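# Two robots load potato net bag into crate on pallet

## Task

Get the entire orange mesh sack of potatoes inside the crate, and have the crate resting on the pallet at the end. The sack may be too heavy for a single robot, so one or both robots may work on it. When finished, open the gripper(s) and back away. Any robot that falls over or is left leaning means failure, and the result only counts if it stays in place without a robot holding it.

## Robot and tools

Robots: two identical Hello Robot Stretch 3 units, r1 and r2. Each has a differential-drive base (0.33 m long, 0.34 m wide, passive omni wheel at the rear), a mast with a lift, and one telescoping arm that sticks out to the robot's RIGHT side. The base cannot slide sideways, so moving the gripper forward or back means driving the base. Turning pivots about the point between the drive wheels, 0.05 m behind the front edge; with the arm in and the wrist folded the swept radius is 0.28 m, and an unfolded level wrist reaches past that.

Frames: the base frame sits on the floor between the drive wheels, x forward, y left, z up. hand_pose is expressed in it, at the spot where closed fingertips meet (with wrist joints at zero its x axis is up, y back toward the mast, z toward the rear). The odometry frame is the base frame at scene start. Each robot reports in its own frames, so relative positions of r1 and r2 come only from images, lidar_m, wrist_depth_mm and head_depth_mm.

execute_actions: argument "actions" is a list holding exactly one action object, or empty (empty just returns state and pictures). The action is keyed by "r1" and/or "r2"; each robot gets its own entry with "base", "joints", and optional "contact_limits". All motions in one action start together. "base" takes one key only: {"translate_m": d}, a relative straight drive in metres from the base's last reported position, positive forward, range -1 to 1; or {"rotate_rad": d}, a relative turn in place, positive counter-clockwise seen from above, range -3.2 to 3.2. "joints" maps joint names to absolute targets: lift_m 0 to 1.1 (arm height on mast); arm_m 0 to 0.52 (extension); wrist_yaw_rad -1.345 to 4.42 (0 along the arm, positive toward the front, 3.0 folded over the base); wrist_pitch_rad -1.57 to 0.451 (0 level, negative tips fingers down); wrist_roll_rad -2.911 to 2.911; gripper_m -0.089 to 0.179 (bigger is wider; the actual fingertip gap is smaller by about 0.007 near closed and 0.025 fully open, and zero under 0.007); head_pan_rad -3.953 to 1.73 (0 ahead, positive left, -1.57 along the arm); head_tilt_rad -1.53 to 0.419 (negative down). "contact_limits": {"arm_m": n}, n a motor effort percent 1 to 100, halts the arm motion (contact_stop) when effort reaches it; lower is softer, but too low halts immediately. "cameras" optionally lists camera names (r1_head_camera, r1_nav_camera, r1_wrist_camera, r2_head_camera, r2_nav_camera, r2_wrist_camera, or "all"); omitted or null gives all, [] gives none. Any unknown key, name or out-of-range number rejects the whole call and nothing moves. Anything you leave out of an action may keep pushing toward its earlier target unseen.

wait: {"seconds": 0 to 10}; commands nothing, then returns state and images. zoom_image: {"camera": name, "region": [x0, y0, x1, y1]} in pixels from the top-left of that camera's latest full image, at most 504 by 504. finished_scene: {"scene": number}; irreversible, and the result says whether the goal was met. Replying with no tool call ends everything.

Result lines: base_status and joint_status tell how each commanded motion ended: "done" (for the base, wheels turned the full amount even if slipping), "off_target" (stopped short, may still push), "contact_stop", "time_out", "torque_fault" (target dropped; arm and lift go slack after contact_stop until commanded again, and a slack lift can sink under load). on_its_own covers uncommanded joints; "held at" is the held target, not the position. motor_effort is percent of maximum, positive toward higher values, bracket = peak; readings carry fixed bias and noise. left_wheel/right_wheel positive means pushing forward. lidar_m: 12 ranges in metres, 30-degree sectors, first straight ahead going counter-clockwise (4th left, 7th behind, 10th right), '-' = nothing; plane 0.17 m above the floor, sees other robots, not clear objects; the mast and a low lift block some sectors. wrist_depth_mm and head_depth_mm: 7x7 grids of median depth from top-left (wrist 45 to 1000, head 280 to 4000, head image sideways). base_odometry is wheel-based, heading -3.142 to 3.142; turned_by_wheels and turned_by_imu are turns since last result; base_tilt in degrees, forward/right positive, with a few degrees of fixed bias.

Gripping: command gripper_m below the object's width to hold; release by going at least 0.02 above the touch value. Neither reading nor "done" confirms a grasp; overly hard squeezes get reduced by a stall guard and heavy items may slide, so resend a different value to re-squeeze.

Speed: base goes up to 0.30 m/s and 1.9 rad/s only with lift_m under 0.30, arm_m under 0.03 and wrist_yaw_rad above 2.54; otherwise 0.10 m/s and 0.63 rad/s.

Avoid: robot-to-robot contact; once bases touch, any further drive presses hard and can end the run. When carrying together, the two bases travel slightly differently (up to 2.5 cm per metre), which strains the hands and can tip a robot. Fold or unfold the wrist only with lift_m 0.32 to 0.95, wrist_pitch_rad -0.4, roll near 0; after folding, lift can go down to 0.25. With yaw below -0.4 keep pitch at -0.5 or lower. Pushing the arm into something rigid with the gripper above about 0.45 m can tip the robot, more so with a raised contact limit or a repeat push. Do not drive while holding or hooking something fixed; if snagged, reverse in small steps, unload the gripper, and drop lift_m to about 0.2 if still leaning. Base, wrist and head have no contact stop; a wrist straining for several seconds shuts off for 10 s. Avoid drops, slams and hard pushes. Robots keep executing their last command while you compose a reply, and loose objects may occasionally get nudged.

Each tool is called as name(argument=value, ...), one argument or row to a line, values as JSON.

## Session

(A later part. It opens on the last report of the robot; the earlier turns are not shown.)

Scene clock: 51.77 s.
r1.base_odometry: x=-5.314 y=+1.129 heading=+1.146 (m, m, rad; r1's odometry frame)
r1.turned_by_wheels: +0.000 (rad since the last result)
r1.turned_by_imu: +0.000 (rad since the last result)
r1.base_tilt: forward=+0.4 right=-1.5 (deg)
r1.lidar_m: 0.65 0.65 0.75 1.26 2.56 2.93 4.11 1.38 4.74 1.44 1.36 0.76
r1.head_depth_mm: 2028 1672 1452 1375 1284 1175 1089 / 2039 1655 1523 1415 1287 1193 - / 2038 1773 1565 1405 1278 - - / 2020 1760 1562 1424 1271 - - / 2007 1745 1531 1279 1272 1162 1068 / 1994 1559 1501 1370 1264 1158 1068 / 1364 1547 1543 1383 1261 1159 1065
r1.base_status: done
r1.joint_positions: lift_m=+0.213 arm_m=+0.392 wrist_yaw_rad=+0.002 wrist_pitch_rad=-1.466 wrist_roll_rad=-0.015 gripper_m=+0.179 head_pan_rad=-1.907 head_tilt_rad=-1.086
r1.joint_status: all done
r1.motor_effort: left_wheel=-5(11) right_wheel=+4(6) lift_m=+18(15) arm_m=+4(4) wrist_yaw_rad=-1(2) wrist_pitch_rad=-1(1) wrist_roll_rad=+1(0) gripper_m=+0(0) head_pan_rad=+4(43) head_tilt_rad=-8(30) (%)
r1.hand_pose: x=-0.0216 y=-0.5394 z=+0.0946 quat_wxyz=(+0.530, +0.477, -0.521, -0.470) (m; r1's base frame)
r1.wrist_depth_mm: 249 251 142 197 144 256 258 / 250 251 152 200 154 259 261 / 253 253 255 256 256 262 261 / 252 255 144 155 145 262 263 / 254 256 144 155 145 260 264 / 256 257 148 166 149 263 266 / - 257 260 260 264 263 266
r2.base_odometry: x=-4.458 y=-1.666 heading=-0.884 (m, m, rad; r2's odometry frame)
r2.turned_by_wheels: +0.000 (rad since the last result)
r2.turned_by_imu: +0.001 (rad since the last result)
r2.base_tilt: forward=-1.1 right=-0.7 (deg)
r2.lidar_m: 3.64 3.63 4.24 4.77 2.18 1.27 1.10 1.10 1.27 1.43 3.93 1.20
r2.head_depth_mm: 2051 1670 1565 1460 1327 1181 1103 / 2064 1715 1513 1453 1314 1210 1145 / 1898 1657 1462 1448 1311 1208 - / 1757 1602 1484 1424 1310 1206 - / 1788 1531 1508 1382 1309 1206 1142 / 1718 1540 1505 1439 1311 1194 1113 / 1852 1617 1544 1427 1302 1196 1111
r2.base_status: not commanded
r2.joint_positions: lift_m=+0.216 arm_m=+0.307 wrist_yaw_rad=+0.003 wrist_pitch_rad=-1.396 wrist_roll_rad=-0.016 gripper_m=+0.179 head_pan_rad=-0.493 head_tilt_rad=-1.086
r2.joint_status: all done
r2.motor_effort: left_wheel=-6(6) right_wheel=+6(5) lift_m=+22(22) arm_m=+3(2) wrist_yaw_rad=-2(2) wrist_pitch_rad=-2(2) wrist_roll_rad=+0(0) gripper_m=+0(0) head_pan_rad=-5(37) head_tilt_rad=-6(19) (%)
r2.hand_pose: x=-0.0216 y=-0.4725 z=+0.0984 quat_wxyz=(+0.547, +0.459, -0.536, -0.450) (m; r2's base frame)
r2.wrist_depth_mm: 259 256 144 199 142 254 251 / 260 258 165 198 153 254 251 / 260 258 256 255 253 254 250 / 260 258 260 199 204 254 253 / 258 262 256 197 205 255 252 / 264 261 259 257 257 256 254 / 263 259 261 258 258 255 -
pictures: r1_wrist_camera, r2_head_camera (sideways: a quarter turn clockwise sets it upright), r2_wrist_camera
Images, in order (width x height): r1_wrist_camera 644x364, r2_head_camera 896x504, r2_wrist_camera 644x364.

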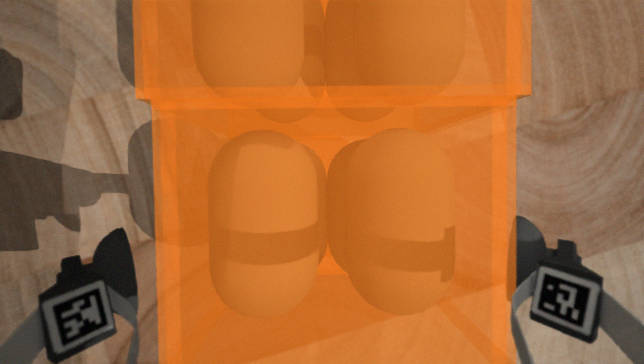

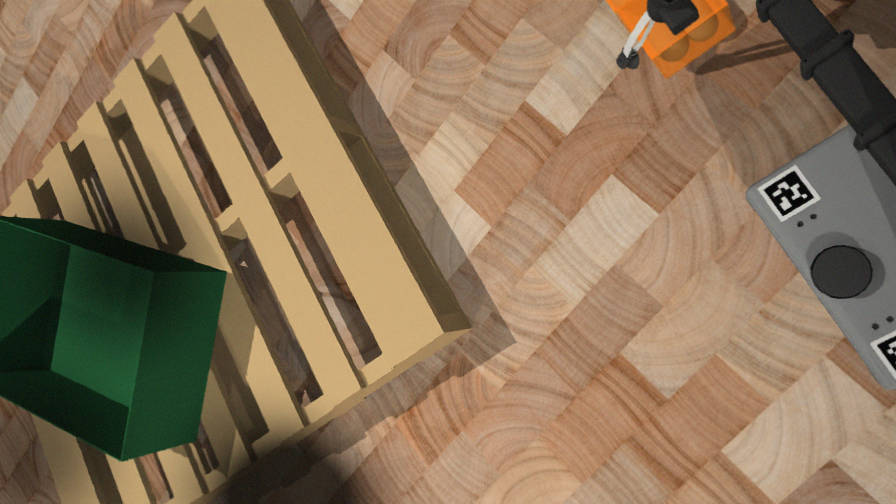

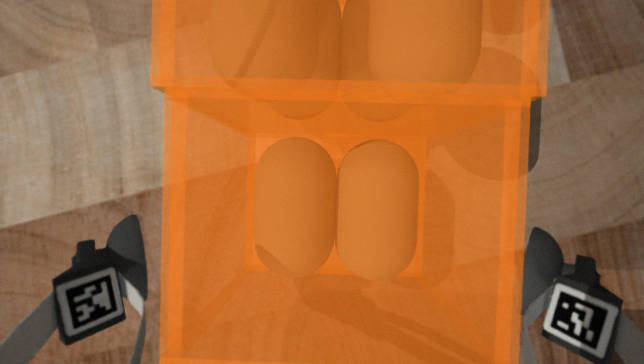

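execute_actions(
  actions=[
    {"r1":{"base":{"translate_m":-0.004},"joints":{"gripper_m":0.09}},"r2":{"base":{"translate_m":-0.003},"joints":{"gripper_m":0.105}}},
  ],
  cameras=["r2_head_camera","r1_wrist_camera","r2_wrist_camera"],
)

zoom_image(
  camera="r2_head_camera",
  region=[696, 100, 896, 300],
)

zoom_image(
  camera="r2_head_camera",
  region=[200, 300, 500, 504],
)

Scene clock: 53.27 s.
r1.base_odometry: x=-5.315 y=+1.125 heading=+1.145 (m, m, rad; r1's odometry frame)
r1.turned_by_wheels: +0.000 (rad since the last result)
r1.turned_by_imu: +0.000 (rad since the last result)
r1.base_tilt: forward=+0.4 right=-1.5 (deg)
r1.lidar_m: 0.66 0.66 0.75 1.27 2.56 2.93 4.12 1.37 4.71 1.44 1.37 0.77
r1.head_depth_mm: 2065 1700 1454 1359 1288 1181 1089 / 2026 1651 1517 1424 1280 1193 - / 2031 1758 1568 1413 1280 - - / 2029 1752 1554 1428 1277 - - / 2003 1744 1556 1285 1271 1167 1073 / 2002 1563 1495 1368 1268 1161 1067 / 1385 1540 1549 1381 1259 1157 1063
r1.base_status: done
r1.joint_positions: lift_m=+0.213 arm_m=+0.392 wrist_yaw_rad=+0.002 wrist_pitch_rad=-1.467 wrist_roll_rad=-0.015 gripper_m=+0.091 head_pan_rad=-1.907 head_tilt_rad=-1.086
r1.joint_status: all done
r1.motor_effort: left_wheel=-6(10) right_wheel=+7(6) lift_m=+17(18) arm_m=+4(4) wrist_yaw_rad=-2(1) wrist_pitch_rad=-1(2) wrist_roll_rad=+0(0) gripper_m=-23(100) head_pan_rad=+2(4) head_tilt_rad=-8(8) (%)
r1.hand_pose: x=-0.0216 y=-0.5391 z=+0.0946 quat_wxyz=(+0.530, +0.478, -0.520, -0.470) (m; r1's base frame)
r1.wrist_depth_mm: 251 251 142 197 145 258 258 / 252 253 152 201 155 259 260 / 252 253 254 256 257 260 262 / 254 256 144 156 146 260 263 / 254 256 144 156 146 263 263 / 257 - 146 212 148 - 264 / 256 259 260 263 264 264 266
r2.base_odometry: x=-4.460 y=-1.664 heading=-0.884 (m, m, rad; r2's odometry frame)
r2.turned_by_wheels: +0.000 (rad since the last result)
r2.turned_by_imu: +0.000 (rad since the last result)
r2.base_tilt: forward=-1.1 right=-0.8 (deg)
r2.lidar_m: 3.65 3.64 4.20 4.78 2.18 1.27 1.10 1.09 1.26 1.43 3.92 1.21
r2.head_depth_mm: 2071 1660 1564 1459 1326 1188 1097 / 2051 1717 1519 1453 1321 1212 1139 / 1923 1647 1464 1452 1314 1211 - / 1759 1606 1480 1418 1312 1198 - / 1791 1535 1503 1378 1306 1205 1135 / 1725 1528 1502 1431 1304 1201 1107 / 1865 1623 1557 1441 1299 1197 1113
r2.base_status: done
r2.joint_positions: lift_m=+0.216 arm_m=+0.307 wrist_yaw_rad=+0.003 wrist_pitch_rad=-1.397 wrist_roll_rad=-0.016 gripper_m=+0.106 head_pan_rad=-0.493 head_tilt_rad=-1.087
r2.joint_status: all done
r2.motor_effort: left_wheel=-7(13) right_wheel=+5(6) lift_m=+22(22) arm_m=+2(2) wrist_yaw_rad=-2(2) wrist_pitch_rad=-2(2) wrist_roll_rad=+0(0) gripper_m=-19(94) head_pan_rad=-5(5) head_tilt_rad=-6(7) (%)
r2.hand_pose: x=-0.0216 y=-0.4723 z=+0.0984 quat_wxyz=(+0.547, +0.459, -0.536, -0.451) (m; r2's base frame)
r2.wrist_depth_mm: 260 257 143 196 141 254 250 / 260 256 162 202 153 252 251 / 261 257 257 257 254 251 252 / 260 261 257 200 215 255 253 / 261 262 259 201 259 256 254 / 262 - 261 258 258 255 254 / 261 263 259 260 258 256 255
pictures: r1_wrist_camera, r2_head_camera (sideways: a quarter turn clockwise sets it upright), r2_wrist_camera
Images, in order (width x height): r1_wrist_camera 644x364, r2_head_camera 896x504, r2_wrist_camera 644x364.

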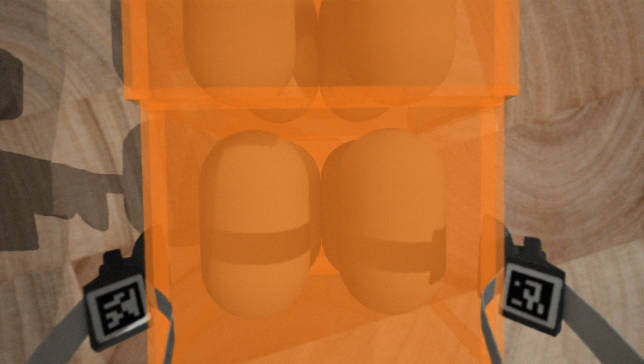

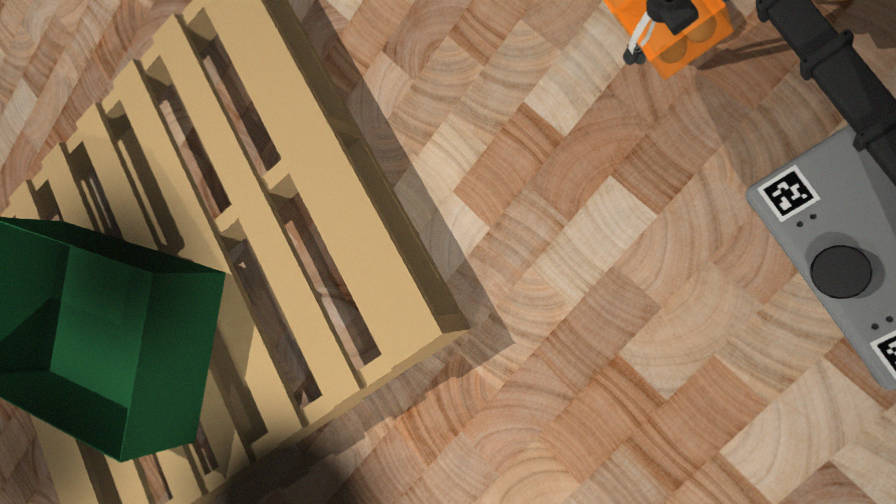

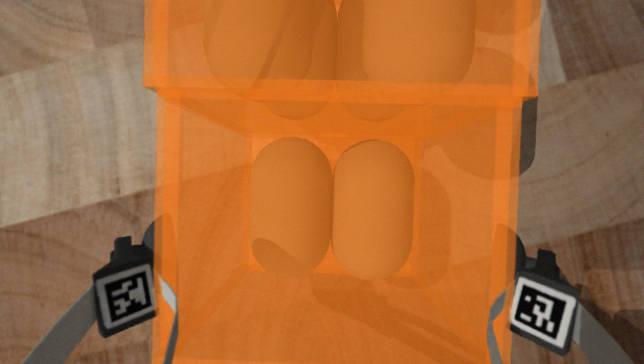

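Region (696, 100, 896, 300) of r2_head_camera's 896x504 image, scaled by 2.520, with more detail than that image has.

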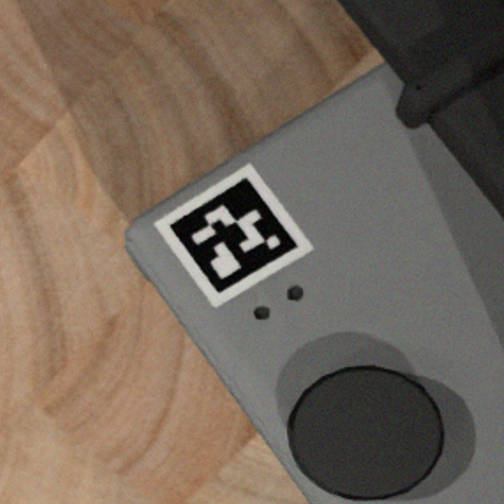

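Region (200, 300, 500, 504) of r2_head_camera's 896x504 image, scaled by 1.680, with more detail than that image has; it fills the top 343 rows of this view, and the rest is white.

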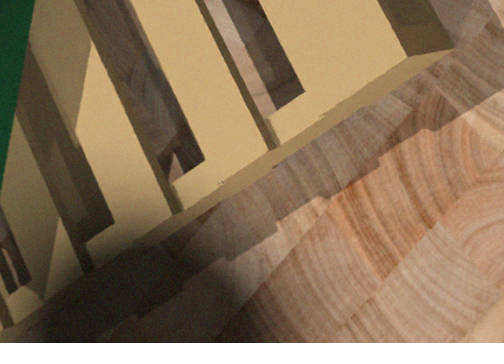

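execute_actions(
  actions=[
    {"r1":{"joints":{"lift_m":0.26,"arm_m":0.408}},"r2":{"joints":{"lift_m":0.263,"arm_m":0.327,"head_pan_rad":-1.3}}},
  ],
  cameras=[],
)

execute_actions(
  actions=[
    {"r1":{"joints":{"lift_m":0.33,"arm_m":0.428}},"r2":{"joints":{"lift_m":0.335,"arm_m":0.357}}},
  ],
  cameras=["r1_head_camera","r2_head_camera","r1_wrist_camera","r2_wrist_camera"],
)

Scene clock: 54.87 s.
r1.base_odometry: x=-5.315 y=+1.125 heading=+1.145 (m, m, rad; r1's odometry frame)
r1.turned_by_wheels: +0.000 (rad since the last result)
r1.turned_by_imu: +0.000 (rad since the last result)
r1.base_tilt: forward=+0.4 right=-1.7 (deg)
r1.lidar_m: 0.66 0.65 0.75 1.27 2.55 2.93 4.13 1.37 4.71 1.44 1.37 0.77
r1.head_depth_mm: 2059 1687 1452 1379 1291 1181 1089 / 2033 1641 1518 1425 1281 1187 - / 2037 1770 1559 1409 1277 - - / 2018 1758 1561 1429 1274 - - / 2007 1753 1556 1250 1267 1159 1075 / 1985 1564 1504 1374 1263 1154 1066 / 1466 1544 1545 1390 1260 1154 1067
r1.base_status: not commanded
r1.joint_positions: lift_m=+0.259 arm_m=+0.408 wrist_yaw_rad=+0.002 wrist_pitch_rad=-1.461 wrist_roll_rad=-0.015 gripper_m=+0.091 head_pan_rad=-1.907 head_tilt_rad=-1.086
r1.joint_status: all done
r1.motor_effort: left_wheel=-6(6) right_wheel=+6(6) lift_m=+34(33) arm_m=+3(5) wrist_yaw_rad=-1(1) wrist_pitch_rad=-3(3) wrist_roll_rad=+1(0) gripper_m=-22(23) head_pan_rad=+3(4) head_tilt_rad=-8(8) (%)
r1.hand_pose: x=-0.0216 y=-0.5568 z=+0.1407 quat_wxyz=(+0.531, +0.476, -0.522, -0.468) (m; r1's base frame)
r1.wrist_depth_mm: 294 296 180 200 181 302 305 / 295 298 176 194 178 306 307 / 295 297 298 233 303 306 308 / 294 300 163 174 165 309 310 / 297 300 155 166 156 308 312 / 299 - 150 164 152 - 312 / 299 303 306 306 311 312 315
r2.base_odometry: x=-4.460 y=-1.664 heading=-0.884 (m, m, rad; r2's odometry frame)
r2.turned_by_wheels: +0.000 (rad since the last result)
r2.turned_by_imu: +0.000 (rad since the last result)
r2.base_tilt: forward=-1.2 right=-0.8 (deg)
r2.lidar_m: 3.64 3.65 4.22 4.77 2.17 1.27 1.09 1.09 1.27 0.91 3.93 1.21
r2.head_depth_mm: 2074 1819 1620 1445 1317 1214 1123 / 1956 1652 1584 1470 1324 1211 - / 1716 1236 1555 1359 1298 1226 - / 2024 1760 1600 1441 1299 1218 - / 2038 1780 1593 1438 1313 1209 1113 / 2038 1777 1583 1432 1310 1199 1109 / 2015 1623 1506 1426 1308 1191 1109
r2.base_status: not commanded
r2.joint_positions: lift_m=+0.262 arm_m=+0.327 wrist_yaw_rad=+0.003 wrist_pitch_rad=-1.398 wrist_roll_rad=-0.016 gripper_m=+0.109 head_pan_rad=-1.293 head_tilt_rad=-1.087
r2.joint_status: all done
r2.motor_effort: left_wheel=-6(6) right_wheel=+5(5) lift_m=+37(38) arm_m=+2(3) wrist_yaw_rad=-2(2) wrist_pitch_rad=-1(3) wrist_roll_rad=+0(0) gripper_m=-19(18) head_pan_rad=-5(55) head_tilt_rad=-6(7) (%)
r2.hand_pose: x=-0.0216 y=-0.4920 z=+0.1446 quat_wxyz=(+0.546, +0.460, -0.536, -0.451) (m; r2's base frame)
r2.wrist_depth_mm: 305 301 190 197 180 293 294 / 306 302 180 191 175 299 294 / 303 306 304 233 233 295 294 / 305 304 304 301 300 300 299 / 306 307 303 210 302 299 300 / 311 - 305 205 302 301 299 / 310 306 302 306 306 301 298
pictures: none
No camera images: the call's "cameras" was empty. Leave "cameras" out to get every camera's image.

Scene clock: 56.37 s.
r1.base_odometry: x=-5.315 y=+1.125 heading=+1.145 (m, m, rad; r1's odometry frame)
r1.turned_by_wheels: +0.000 (rad since the last result)
r1.turned_by_imu: +0.000 (rad since the last result)
r1.base_tilt: forward=+0.3 right=-1.4 (deg)
r1.lidar_m: 0.66 0.65 0.75 1.26 2.56 2.92 4.10 1.37 4.72 0.52 1.37 0.77
r1.head_depth_mm: 2030 1685 1458 1377 1293 1187 - / 2031 1649 1520 1412 1279 1191 - / 2017 1765 1567 1402 1282 - - / 2017 1753 1560 1424 1260 - - / 1999 1742 1597 1227 1272 1159 1072 / 1991 1550 1493 1369 1267 1158 1071 / 1464 1536 1537 1378 1260 1158 1062
r1.base_status: not commanded
r1.joint_positions: lift_m=+0.329 arm_m=+0.428 wrist_yaw_rad=+0.002 wrist_pitch_rad=-1.461 wrist_roll_rad=-0.015 gripper_m=+0.091 head_pan_rad=-1.907 head_tilt_rad=-1.086
r1.joint_status: all done
r1.motor_effort: left_wheel=-5(6) right_wheel=+5(6) lift_m=+38(36) arm_m=+3(1) wrist_yaw_rad=-1(1) wrist_pitch_rad=-3(6) wrist_roll_rad=+0(0) gripper_m=-21(21) head_pan_rad=+4(4) head_tilt_rad=-9(8) (%)
r1.hand_pose: x=-0.0216 y=-0.5768 z=+0.2105 quat_wxyz=(+0.531, +0.476, -0.522, -0.468) (m; r1's base frame)
r1.wrist_depth_mm: 362 363 364 277 368 371 373 / 360 362 212 227 368 371 377 / 365 370 204 219 215 374 379 / 366 369 365 250 377 379 383 / 369 369 170 177 173 377 384 / 369 - 157 166 157 - 382 / 368 377 371 378 380 384 386
r2.base_odometry: x=-4.460 y=-1.664 heading=-0.884 (m, m, rad; r2's odometry frame)
r2.turned_by_wheels: +0.000 (rad since the last result)
r2.turned_by_imu: +0.000 (rad since the last result)
r2.base_tilt: forward=-1.2 right=-0.8 (deg)
r2.lidar_m: 3.63 3.62 4.19 4.77 2.18 1.27 1.09 1.10 1.26 0.44 3.93 1.21
r2.head_depth_mm: 2079 1809 1614 1442 1324 1219 1123 / 1921 1623 1589 1446 1313 1214 - / 1977 1598 1544 1283 1297 1225 - / 2043 1754 1593 1449 1307 1223 - / 2012 1773 1588 1440 1305 1206 1112 / 2025 1778 1594 1440 1301 1196 1109 / 2009 1625 1509 1432 1293 1192 1107
r2.base_status: not commanded
r2.joint_positions: lift_m=+0.334 arm_m=+0.357 wrist_yaw_rad=+0.003 wrist_pitch_rad=-1.396 wrist_roll_rad=-0.016 gripper_m=+0.109 head_pan_rad=-1.293 head_tilt_rad=-1.087
r2.joint_status: all done
r2.motor_effort: left_wheel=-7(7) right_wheel=+4(4) lift_m=+42(45) arm_m=+2(3) wrist_yaw_rad=-3(2) wrist_pitch_rad=-2(4) wrist_roll_rad=+0(0) gripper_m=-18(19) head_pan_rad=-5(5) head_tilt_rad=-5(6) (%)
r2.hand_pose: x=-0.0216 y=-0.5226 z=+0.2164 quat_wxyz=(+0.547, +0.459, -0.536, -0.450) (m; r2's base frame)
r2.wrist_depth_mm: 373 374 368 276 236 363 367 / 373 372 370 227 214 368 365 / 374 375 372 214 203 367 366 / 376 377 368 264 371 371 368 / 378 379 373 228 373 371 368 / 384 - 376 206 371 - 370 / 385 385 383 211 374 374 369
pictures: r1_head_camera (sideways: a quarter turn clockwise sets it upright), r1_wrist_camera, r2_head_camera (sideways: a quarter turn clockwise sets it upright), r2_wrist_camera
Images, in order (width x height): r1_head_camera 896x504, r1_wrist_camera 644x364, r2_head_camera 896x504, r2_wrist_camera 644x364.

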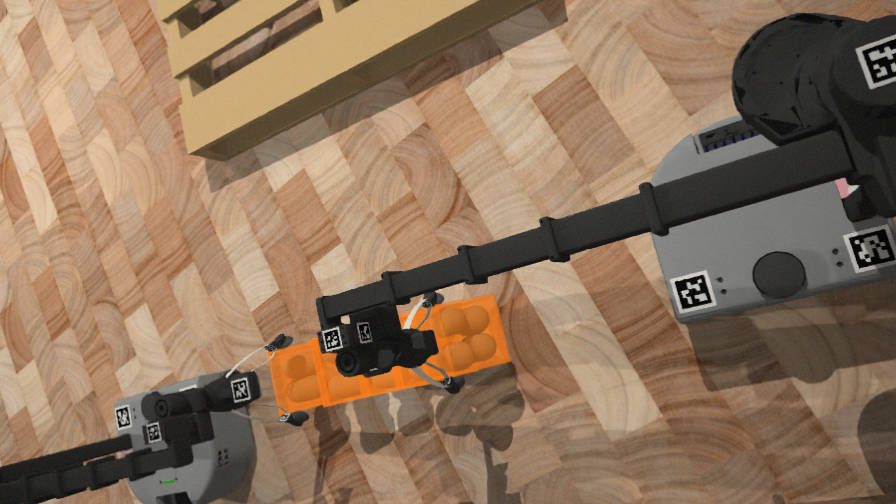

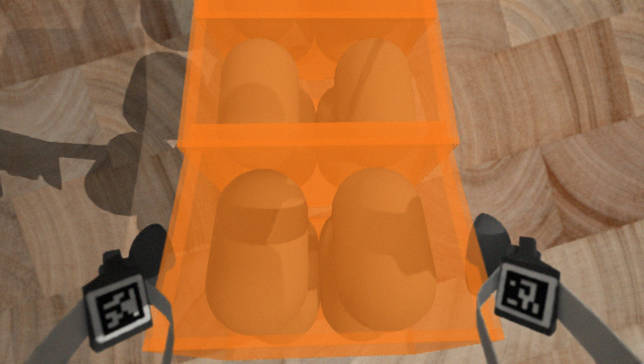

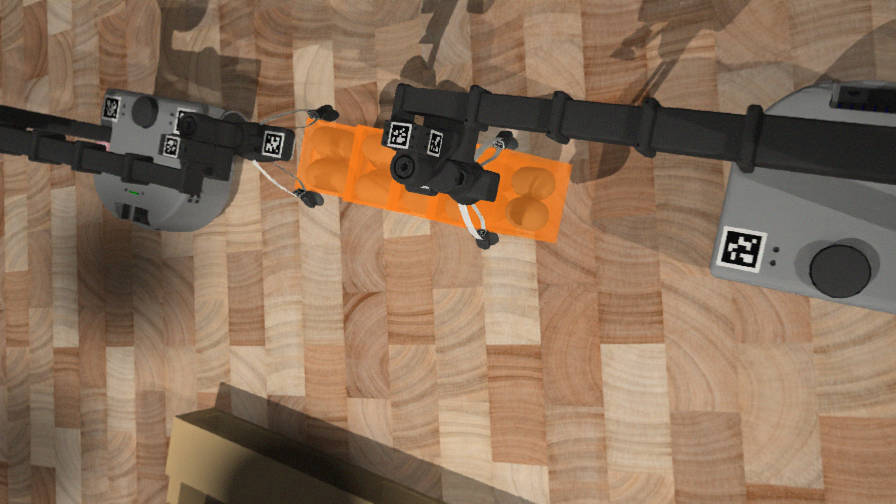

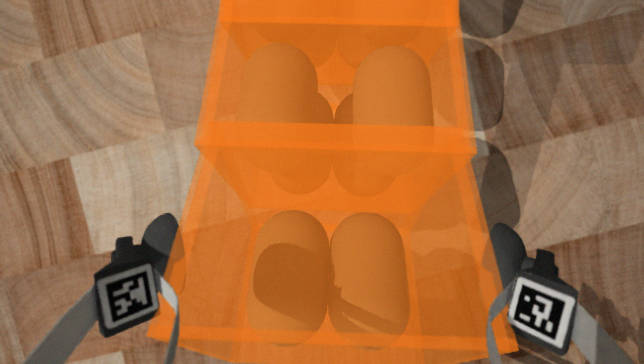

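execute_actions(
  actions=[
    {"r1":{"base":{"translate_m":-0.023},"joints":{"lift_m":0.36,"wrist_yaw_rad":0.13,"arm_m":0.429}},"r2":{"base":{"translate_m":-0.023},"joints":{"lift_m":0.366,"wrist_yaw_rad":0.13,"arm_m":0.359}}},
  ],
  cameras=["r1_wrist_camera","r2_wrist_camera"],
)

Scene clock: 58.27 s.
r1.base_odometry: x=-5.325 y=+1.104 heading=+1.145 (m, m, rad; r1's odometry frame)
r1.turned_by_wheels: +0.000 (rad since the last result)
r1.turned_by_imu: +0.000 (rad since the last result)
r1.base_tilt: forward=+0.3 right=-1.6 (deg)
r1.lidar_m: 0.68 0.68 0.77 1.31 2.55 2.92 4.10 1.36 4.68 0.51 1.41 0.79
r1.head_depth_mm: 2054 1695 1450 1347 1284 1192 - / 2046 1652 1491 1415 1285 1193 - / 2023 1768 1568 1410 1283 - - / 2030 1751 1563 1425 1265 - - / 2004 1740 1597 1331 1271 1169 1075 / 1977 1680 1355 1372 1267 1163 1065 / 1903 1151 1532 1391 1259 1155 1066
r1.base_status: done
r1.joint_positions: lift_m=+0.359 arm_m=+0.429 wrist_yaw_rad=+0.127 wrist_pitch_rad=-1.463 wrist_roll_rad=-0.010 gripper_m=+0.091 head_pan_rad=-1.907 head_tilt_rad=-1.086
r1.joint_status: all done
r1.motor_effort: left_wheel=-4(12) right_wheel=+3(7) lift_m=+38(35) arm_m=+3(5) wrist_yaw_rad=+3(10) wrist_pitch_rad=-2(3) wrist_roll_rad=-2(4) gripper_m=-22(21) head_pan_rad=+3(4) head_tilt_rad=-8(8) (%)
r1.hand_pose: x=-0.0212 y=-0.5773 z=+0.2405 quat_wxyz=(+0.558, +0.507, -0.492, -0.436) (m; r1's base frame)
r1.wrist_depth_mm: 390 388 391 276 395 399 404 / 393 396 212 225 399 402 404 / 393 395 204 220 214 406 406 / 397 392 399 253 406 409 408 / 399 396 169 178 173 410 412 / 399 - 156 166 157 - 410 / 397 401 402 411 413 412 418
r2.base_odometry: x=-4.474 y=-1.646 heading=-0.884 (m, m, rad; r2's odometry frame)
r2.turned_by_wheels: +0.000 (rad since the last result)
r2.turned_by_imu: +0.000 (rad since the last result)
r2.base_tilt: forward=-1.2 right=-0.7 (deg)
r2.lidar_m: 1.37 3.65 4.20 4.76 2.13 1.24 1.07 1.08 1.24 0.44 3.94 1.22
r2.head_depth_mm: 2059 1811 1613 1460 1326 1214 1122 / 2009 1731 1616 - 1314 1208 - / 1642 1076 1313 1275 1300 1222 - / 2030 1723 1598 1442 1307 1227 - / 2026 1799 1580 1435 1308 1199 1114 / 1995 1778 1580 1432 1309 1203 1110 / 1995 1619 1527 1425 1301 1202 1106
r2.base_status: done
r2.joint_positions: lift_m=+0.365 arm_m=+0.359 wrist_yaw_rad=+0.127 wrist_pitch_rad=-1.399 wrist_roll_rad=-0.011 gripper_m=+0.109 head_pan_rad=-1.293 head_tilt_rad=-1.087
r2.joint_status: all done
r2.motor_effort: left_wheel=-6(14) right_wheel=+4(8) lift_m=+42(44) arm_m=+1(1) wrist_yaw_rad=+2(8) wrist_pitch_rad=+0(2) wrist_roll_rad=-2(3) gripper_m=-18(19) head_pan_rad=-5(5) head_tilt_rad=-7(6) (%)
r2.hand_pose: x=-0.0191 y=-0.5237 z=+0.2473 quat_wxyz=(+0.572, +0.491, -0.508, -0.418) (m; r2's base frame)
r2.wrist_depth_mm: 405 398 399 253 237 394 391 / 411 405 401 226 212 399 396 / 415 406 401 214 203 398 396 / 403 406 404 262 405 396 396 / 408 408 404 225 402 399 397 / 411 - 407 207 402 - 402 / 411 404 406 211 405 407 392
pictures: r1_wrist_camera, r2_wrist_camera
Images, in order (width x height): r1_wrist_camera 644x364, r2_wrist_camera 644x364.

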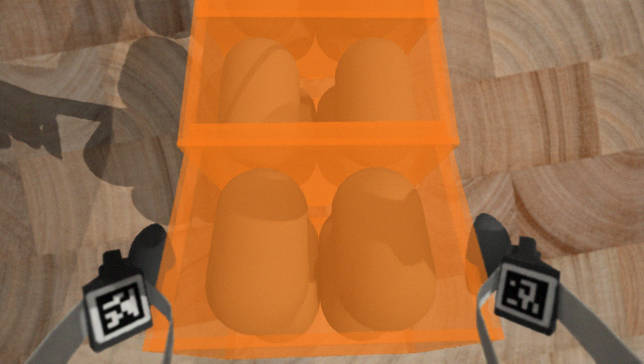

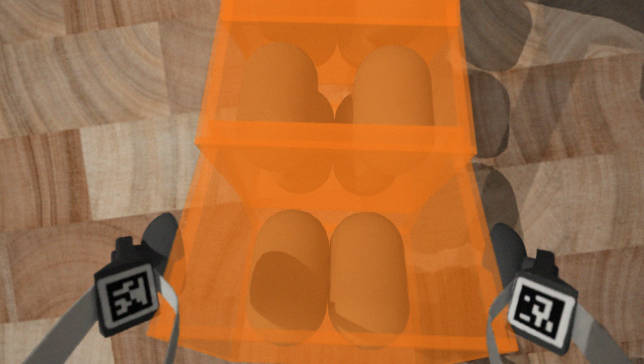

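execute_actions(
  actions=[
    {"r1":{"base":{"translate_m":-0.0345},"joints":{"lift_m":0.40,"wrist_yaw_rad":0.33,"arm_m":0.435}},"r2":{"base":{"translate_m":-0.0345},"joints":{"lift_m":0.406,"wrist_yaw_rad":0.33,"arm_m":0.369}}},
  ],
  cameras=["r1_wrist_camera","r2_wrist_camera"],
)

Scene clock: 59.83 s.
r1.base_odometry: x=-5.339 y=+1.073 heading=+1.145 (m, m, rad; r1's odometry frame)
r1.turned_by_wheels: +0.000 (rad since the last result)
r1.turned_by_imu: +0.000 (rad since the last result)
r1.base_tilt: forward=+0.4 right=-1.4 (deg)
r1.lidar_m: 0.71 0.71 0.81 1.38 2.54 2.91 4.07 1.33 4.68 0.60 1.48 0.84
r1.head_depth_mm: 2042 1687 1453 1328 1273 1190 - / 2037 1690 1494 1419 1280 1186 - / 2014 1771 1558 1412 1295 - - / 2002 1757 1562 1409 1264 - - / 1995 1758 1617 1338 1269 1164 1071 / 1989 1744 1314 1350 1267 1160 1068 / 1972 1102 1492 1388 1259 1156 1065
r1.base_status: done
r1.joint_positions: lift_m=+0.399 arm_m=+0.435 wrist_yaw_rad=+0.326 wrist_pitch_rad=-1.464 wrist_roll_rad=-0.008 gripper_m=+0.091 head_pan_rad=-1.907 head_tilt_rad=-1.086
r1.joint_status: all done
r1.motor_effort: left_wheel=-4(15) right_wheel=+3(10) lift_m=+37(36) arm_m=+3(4) wrist_yaw_rad=+5(14) wrist_pitch_rad=-3(2) wrist_roll_rad=-3(9) gripper_m=-21(22) head_pan_rad=+4(3) head_tilt_rad=-8(8) (%)
r1.hand_pose: x=-0.0206 y=-0.5829 z=+0.2805 quat_wxyz=(+0.597, +0.553, -0.440, -0.379) (m; r1's base frame)
r1.wrist_depth_mm: 426 429 434 277 440 443 445 / 430 436 213 224 227 443 451 / 430 433 205 217 211 443 449 / 432 434 441 251 448 446 454 / 438 438 170 177 172 454 449 / 436 - 156 166 158 - 456 / 446 441 441 449 453 450 456
r2.base_odometry: x=-4.496 y=-1.619 heading=-0.885 (m, m, rad; r2's odometry frame)
r2.turned_by_wheels: +0.000 (rad since the last result)
r2.turned_by_imu: +0.000 (rad since the last result)
r2.base_tilt: forward=-1.2 right=-0.8 (deg)
r2.lidar_m: 1.41 3.70 4.28 4.73 2.06 1.20 1.04 1.04 1.20 0.54 3.92 1.25
r2.head_depth_mm: 2051 1803 1614 1447 1327 1215 1121 / 2051 1800 1619 - 1317 1204 - / 1723 1589 1583 1237 1299 1214 - / 1907 1686 1553 1422 1309 1220 - / 2021 1795 1593 1440 1312 1204 1113 / 2005 1774 1583 1425 1304 1194 1111 / 2002 1656 1549 1425 1303 1198 1105
r2.base_status: done
r2.joint_positions: lift_m=+0.405 arm_m=+0.369 wrist_yaw_rad=+0.325 wrist_pitch_rad=-1.401 wrist_roll_rad=-0.008 gripper_m=+0.109 head_pan_rad=-1.293 head_tilt_rad=-1.087
r2.joint_status: all done
r2.motor_effort: left_wheel=-6(17) right_wheel=+4(10) lift_m=+41(45) arm_m=+2(2) wrist_yaw_rad=+3(11) wrist_pitch_rad=+0(6) wrist_roll_rad=-4(8) gripper_m=-18(19) head_pan_rad=-5(5) head_tilt_rad=-7(4) (%)
r2.hand_pose: x=-0.0154 y=-0.5323 z=+0.2873 quat_wxyz=(+0.609, +0.539, -0.457, -0.360) (m; r2's base frame)
r2.wrist_depth_mm: 445 435 435 248 237 429 433 / 451 446 441 227 214 436 430 / 451 451 445 215 203 438 435 / 450 445 443 262 435 441 430 / 460 451 447 227 442 434 435 / 459 - 439 207 442 444 440 / 456 454 456 212 448 445 440
pictures: r1_wrist_camera, r2_wrist_camera
Images, in order (width x height): r1_wrist_camera 644x364, r2_wrist_camera 644x364.

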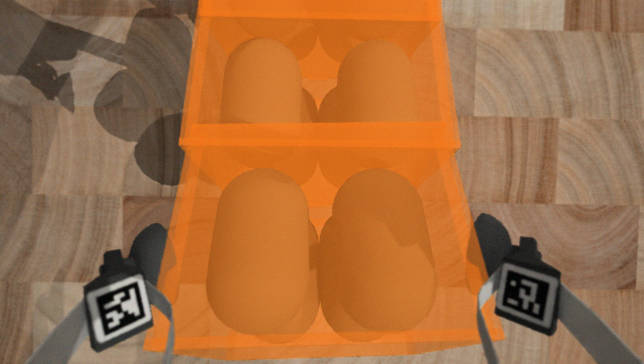

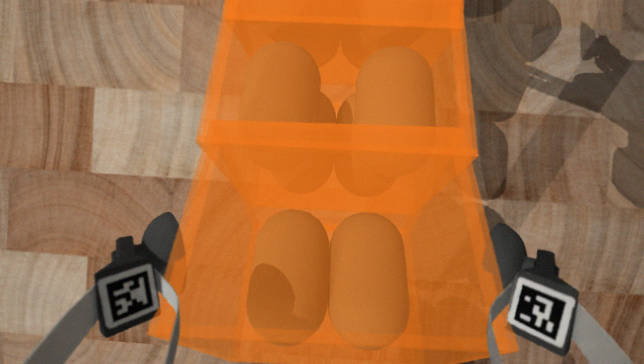

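execute_actions(
  actions=[
    {"r1":{"base":{"translate_m":-0.0405},"joints":{"lift_m":0.45,"wrist_yaw_rad":0.55,"arm_m":0.448}},"r2":{"base":{"translate_m":-0.0405},"joints":{"lift_m":0.456,"wrist_yaw_rad":0.55,"arm_m":0.392}}},
  ],
  cameras=["r1_wrist_camera","r2_wrist_camera"],
)

Scene clock: 61.40 s.
r1.base_odometry: x=-5.356 y=+1.036 heading=+1.145 (m, m, rad; r1's odometry frame)
r1.turned_by_wheels: +0.000 (rad since the last result)
r1.turned_by_imu: +0.000 (rad since the last result)
r1.base_tilt: forward=+0.3 right=-1.6 (deg)
r1.lidar_m: 0.75 0.75 0.86 1.45 2.53 2.89 4.03 1.30 4.60 0.72 1.56 0.88
r1.head_depth_mm: 2050 1671 1477 1298 1270 1193 - / 2033 1688 1452 1394 1282 1185 - / 2029 1764 1558 1405 1294 - - / 2010 1760 1559 1399 1263 - - / 2005 1755 - 1358 1266 1161 1072 / 1994 1736 1419 1356 1267 1160 1071 / 1969 1578 1252 1379 1260 1152 1066
r1.base_status: done
r1.joint_positions: lift_m=+0.449 arm_m=+0.448 wrist_yaw_rad=+0.546 wrist_pitch_rad=-1.465 wrist_roll_rad=-0.009 gripper_m=+0.091 head_pan_rad=-1.907 head_tilt_rad=-1.086
r1.joint_status: all done
r1.motor_effort: left_wheel=-3(17) right_wheel=+2(11) lift_m=+38(34) arm_m=+3(3) wrist_yaw_rad=+4(17) wrist_pitch_rad=-2(3) wrist_roll_rad=-2(11) gripper_m=-22(23) head_pan_rad=+4(4) head_tilt_rad=-8(8) (%)
r1.hand_pose: x=-0.0200 y=-0.5955 z=+0.3305 quat_wxyz=(+0.636, +0.598, -0.376, -0.311) (m; r1's base frame)
r1.wrist_depth_mm: 476 479 479 277 485 489 496 / 480 484 213 224 229 502 500 / 485 484 205 216 213 494 492 / 484 486 488 252 493 498 495 / 490 495 171 177 172 498 501 / 489 - 156 166 158 - 500 / 490 493 498 496 501 502 508
r2.base_odometry: x=-4.522 y=-1.588 heading=-0.885 (m, m, rad; r2's odometry frame)
r2.turned_by_wheels: +0.000 (rad since the last result)
r2.turned_by_imu: +0.001 (rad since the last result)
r2.base_tilt: forward=-1.0 right=-0.7 (deg)
r2.lidar_m: 1.44 3.74 4.31 4.75 1.98 1.16 1.00 1.00 1.16 0.66 3.94 1.29
r2.head_depth_mm: 2063 1795 1607 1447 1321 1211 1120 / 2058 1821 1658 1443 1332 - - / 2006 1727 1632 1175 1316 1224 - / 1733 1591 1237 1394 1321 1223 - / 1991 1755 1598 1435 1312 1202 1115 / 2021 1783 1575 1431 1302 1197 1112 / 2010 1709 1580 1432 1297 1202 1106
r2.base_status: done
r2.joint_positions: lift_m=+0.455 arm_m=+0.392 wrist_yaw_rad=+0.546 wrist_pitch_rad=-1.402 wrist_roll_rad=-0.009 gripper_m=+0.109 head_pan_rad=-1.293 head_tilt_rad=-1.087
r2.joint_status: all done
r2.motor_effort: left_wheel=-6(17) right_wheel=+3(11) lift_m=+41(44) arm_m=+2(3) wrist_yaw_rad=+2(12) wrist_pitch_rad=+2(9) wrist_roll_rad=-3(10) gripper_m=-19(19) head_pan_rad=-5(5) head_tilt_rad=-7(6) (%)
r2.hand_pose: x=-0.0116 y=-0.5533 z=+0.3373 quat_wxyz=(+0.645, +0.586, -0.394, -0.291) (m; r2's base frame)
r2.wrist_depth_mm: 497 488 495 247 238 483 482 / 500 490 492 224 214 480 482 / 499 495 489 214 204 485 480 / 500 497 494 261 486 484 488 / 502 501 498 228 491 487 485 / 506 - 508 207 492 500 493 / 512 507 501 210 493 489 487
pictures: r1_wrist_camera, r2_wrist_camera
Images, in order (width x height): r1_wrist_camera 644x364, r2_wrist_camera 644x364.

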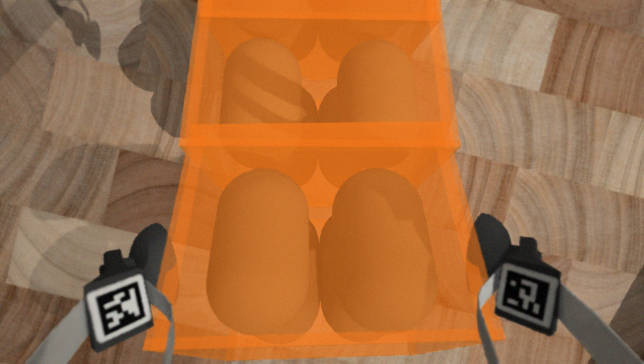

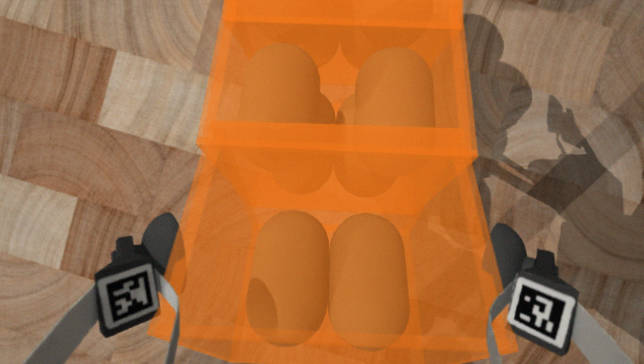

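execute_actions(
  actions=[
    {"r1":{"base":{"translate_m":-0.0375},"joints":{"lift_m":0.50,"wrist_yaw_rad":0.785,"arm_m":0.466,"head_pan_rad":-2.3,"head_tilt_rad":-1.1}},"r2":{"base":{"translate_m":-0.0375},"joints":{"lift_m":0.506,"wrist_yaw_rad":0.785,"arm_m":0.430,"head_pan_rad":-0.9}}},
  ],
  cameras=["r1_wrist_camera","r2_wrist_camera"],
)

Scene clock: 63.20 s.
r1.base_odometry: x=-5.371 y=+1.002 heading=+1.145 (m, m, rad; r1's odometry frame)
r1.turned_by_wheels: +0.000 (rad since the last result)
r1.turned_by_imu: +0.000 (rad since the last result)
r1.base_tilt: forward=+0.4 right=-1.7 (deg)
r1.lidar_m: 0.79 0.78 0.90 1.52 2.52 2.89 3.99 1.27 4.57 1.46 1.64 0.92
r1.head_depth_mm: 1690 1535 1504 1373 1292 - - / 1698 1546 1477 1332 1287 - - / 2017 1587 1464 1349 1280 - - / 2023 1655 1434 1404 1307 - 1054 / 2006 1626 1506 1412 1249 1187 1068 / 1991 1730 1550 1367 1263 1155 1064 / 1980 1726 1581 1034 1263 1153 1061
r1.base_status: done
r1.joint_positions: lift_m=+0.499 arm_m=+0.466 wrist_yaw_rad=+0.782 wrist_pitch_rad=-1.466 wrist_roll_rad=-0.010 gripper_m=+0.091 head_pan_rad=-2.293 head_tilt_rad=-1.086
r1.joint_status: all done
r1.motor_effort: left_wheel=-2(15) right_wheel=+2(11) lift_m=+38(38) arm_m=+3(5) wrist_yaw_rad=+3(16) wrist_pitch_rad=-1(2) wrist_roll_rad=-2(9) gripper_m=-22(23) head_pan_rad=-4(33) head_tilt_rad=-8(6) (%)
r1.hand_pose: x=-0.0196 y=-0.6129 z=+0.3805 quat_wxyz=(+0.668, +0.639, -0.302, -0.235) (m; r1's base frame)
r1.wrist_depth_mm: 521 532 533 277 545 536 546 / 524 533 213 224 540 540 549 / 533 531 205 216 212 548 550 / 531 537 535 252 549 548 551 / 535 541 170 179 173 547 544 / 539 - 157 166 159 - 559 / 535 547 549 549 552 550 558
r2.base_odometry: x=-4.546 y=-1.559 heading=-0.885 (m, m, rad; r2's odometry frame)
r2.turned_by_wheels: +0.000 (rad since the last result)
r2.turned_by_imu: +0.001 (rad since the last result)
r2.base_tilt: forward=-1.2 right=-0.8 (deg)
r2.lidar_m: 1.46 3.76 4.36 4.75 1.91 1.12 0.96 0.97 1.12 1.45 3.95 1.32
r2.head_depth_mm: 1978 1592 1612 1138 1307 1243 1102 / 1931 1713 1181 1392 1326 1210 - / 2039 1778 1590 1434 1321 1209 - / 2033 1739 1597 1438 1308 1220 - / 2020 1633 1592 1442 1307 1205 1126 / 2008 1659 1502 1426 1306 1200 1108 / 1886 1618 1435 1402 1300 1195 1109
r2.base_status: done
r2.joint_positions: lift_m=+0.505 arm_m=+0.430 wrist_yaw_rad=+0.781 wrist_pitch_rad=-1.402 wrist_roll_rad=-0.010 gripper_m=+0.109 head_pan_rad=-0.907 head_tilt_rad=-1.087
r2.joint_status: all done
r2.motor_effort: left_wheel=-4(15) right_wheel=+3(11) lift_m=+42(44) arm_m=+2(2) wrist_yaw_rad=+2(10) wrist_pitch_rad=+1(6) wrist_roll_rad=-3(9) gripper_m=-18(20) head_pan_rad=+4(40) head_tilt_rad=-7(7) (%)
r2.hand_pose: x=-0.0080 y=-0.5886 z=+0.3873 quat_wxyz=(+0.675, +0.628, -0.322, -0.213) (m; r2's base frame)
r2.wrist_depth_mm: 537 550 537 247 241 532 524 / 542 538 545 227 215 524 520 / 542 542 538 214 203 529 542 / 546 550 552 262 541 531 534 / 553 559 541 229 541 536 532 / 557 - 547 208 544 533 535 / 557 555 546 210 537 551 541
pictures: r1_wrist_camera, r2_wrist_camera
Images, in order (width x height): r1_wrist_camera 644x364, r2_wrist_camera 644x364.

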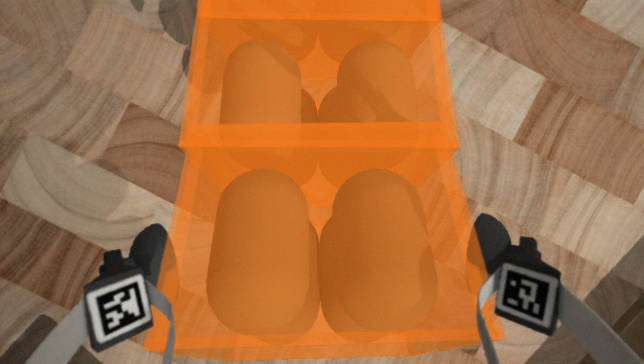

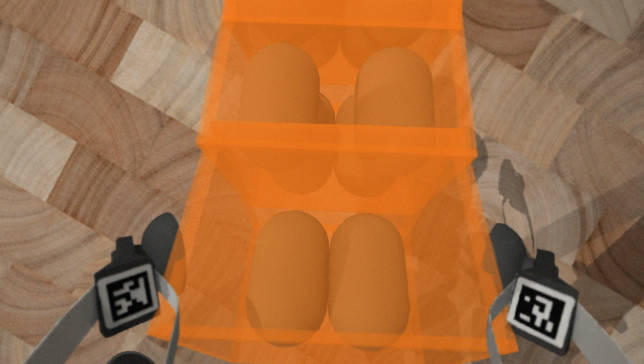

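execute_actions(
  actions=[
    {"r1":{"base":{"translate_m":-0.7},"joints":{"lift_m":0.67,"head_pan_rad":-2.6,"head_tilt_rad":-1.15}},"r2":{"base":{"translate_m":0.7},"joints":{"lift_m":0.678,"arm_m":0.435,"head_pan_rad":-0.6}}},
  ],
  cameras=["r1_head_camera","r2_head_camera","r1_wrist_camera","r2_wrist_camera"],
)

Scene clock: 71.67 s.
r1.base_odometry: x=-5.661 y=+0.364 heading=+1.145 (m, m, rad; r1's odometry frame)
r1.turned_by_wheels: +0.000 (rad since the last result)
r1.turned_by_imu: +0.004 (rad since the last result)
r1.base_tilt: forward=+0.4 right=-1.5 (deg)
r1.lidar_m: 1.46 1.46 1.68 2.33 2.32 2.67 3.32 0.77 0.77 1.47 3.05 1.71
r1.head_depth_mm: 1894 1697 1521 1402 - - - / 1873 1684 1474 1384 1288 - 1070 / 1888 1683 1420 1365 1294 - 1073 / 1865 1500 1359 1290 - - 1067 / 1857 1426 1321 1282 1172 1133 1077 / 1839 1425 1296 1382 1153 1120 1072 / 1841 1411 1305 1190 1171 1073 1075
r1.base_status: done
r1.joint_positions: lift_m=+0.669 arm_m=+0.466 wrist_yaw_rad=+0.783 wrist_pitch_rad=-1.460 wrist_roll_rad=-0.011 gripper_m=+0.091 head_pan_rad=-2.593 head_tilt_rad=-1.136
r1.joint_status: all done
r1.motor_effort: left_wheel=-2(7) right_wheel=+1(4) lift_m=+38(35) arm_m=+3(3) wrist_yaw_rad=+3(3) wrist_pitch_rad=-3(3) wrist_roll_rad=-2(3) gripper_m=-21(20) head_pan_rad=-4(29) head_tilt_rad=-8(15) (%)
r1.hand_pose: x=-0.0184 y=-0.6140 z=+0.5505 quat_wxyz=(+0.669, +0.638, -0.303, -0.232) (m; r1's base frame)
r1.wrist_depth_mm: 689 695 695 276 581 590 613 / 692 705 210 224 585 592 596 / 701 703 205 218 212 696 594 / 712 707 585 253 587 594 604 / 712 719 170 177 171 522 594 / 713 - 156 166 157 - 600 / 718 600 599 601 617 575 603
r2.base_odometry: x=-4.102 y=-2.100 heading=-0.885 (m, m, rad; r2's odometry frame)
r2.turned_by_wheels: +0.000 (rad since the last result)
r2.turned_by_imu: -0.005 (rad since the last result)
r2.base_tilt: forward=-1.0 right=-0.7 (deg)
r2.lidar_m: 3.10 3.10 3.53 4.92 3.33 1.91 1.64 1.64 1.88 1.46 0.77 0.78
r2.head_depth_mm: 2066 1799 1508 1348 1272 1216 1129 / 2053 1674 1517 1386 1193 1208 1131 / 2048 1555 1448 1357 1238 1178 - / 2035 1589 1442 1362 1220 1201 - / 2010 1575 1354 1338 1297 1204 1126 / 2004 1669 1436 1387 1304 1200 1111 / 2016 1751 1488 1426 1307 1199 1108
r2.base_status: done
r2.joint_positions: lift_m=+0.677 arm_m=+0.435 wrist_yaw_rad=+0.782 wrist_pitch_rad=-1.395 wrist_roll_rad=-0.012 gripper_m=+0.109 head_pan_rad=-0.607 head_tilt_rad=-1.087
r2.joint_status: all done
r2.motor_effort: left_wheel=-3(4) right_wheel=+0(8) lift_m=+42(45) arm_m=+2(3) wrist_yaw_rad=+2(2) wrist_pitch_rad=-2(2) wrist_roll_rad=-2(3) gripper_m=-18(18) head_pan_rad=+4(37) head_tilt_rad=-5(6) (%)
r2.hand_pose: x=-0.0067 y=-0.5948 z=+0.5594 quat_wxyz=(+0.676, +0.628, -0.323, -0.210) (m; r2's base frame)
r2.wrist_depth_mm: 704 586 590 252 238 681 684 / 605 711 589 228 215 695 694 / 616 590 596 215 202 712 708 / 709 667 591 263 703 709 698 / 707 623 597 227 750 693 691 / 718 - 714 207 716 713 701 / 727 744 719 211 717 711 700
pictures: r1_head_camera (sideways: a quarter turn clockwise sets it upright), r1_wrist_camera, r2_head_camera (sideways: a quarter turn clockwise sets it upright), r2_wrist_camera
Images, in order (width x height): r1_head_camera 896x504, r1_wrist_camera 644x364, r2_head_camera 896x504, r2_wrist_camera 644x364.

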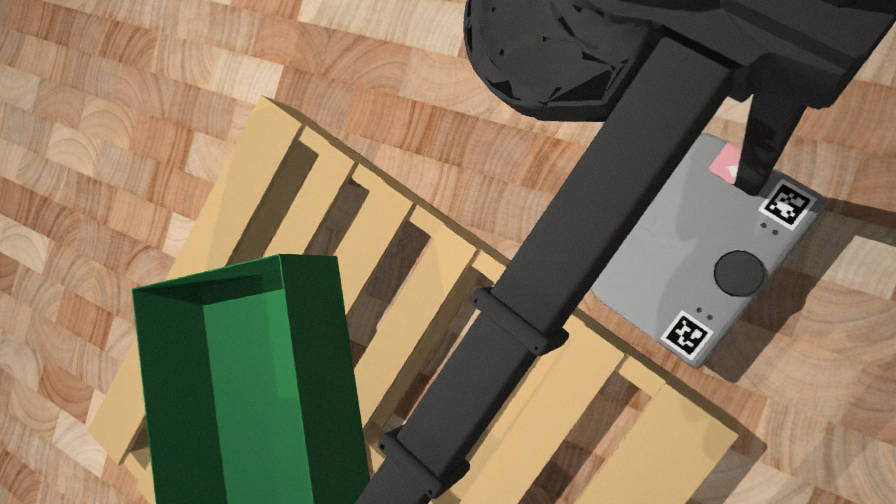

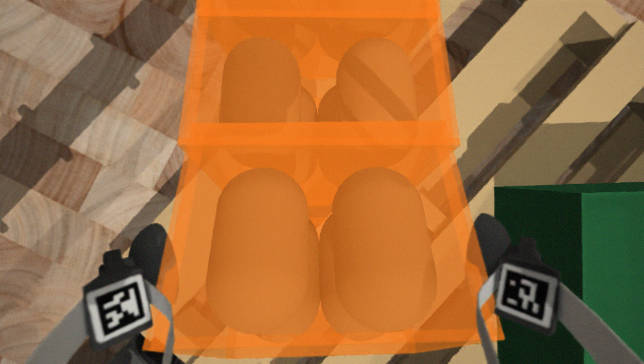

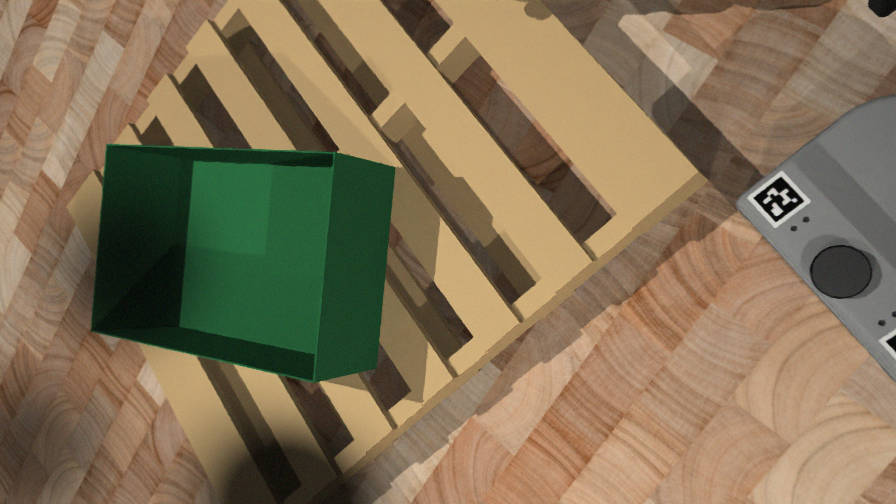

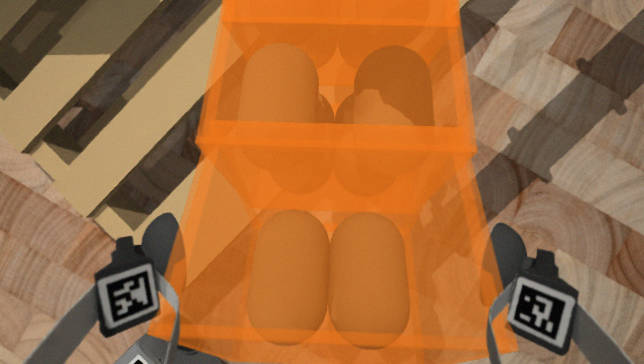

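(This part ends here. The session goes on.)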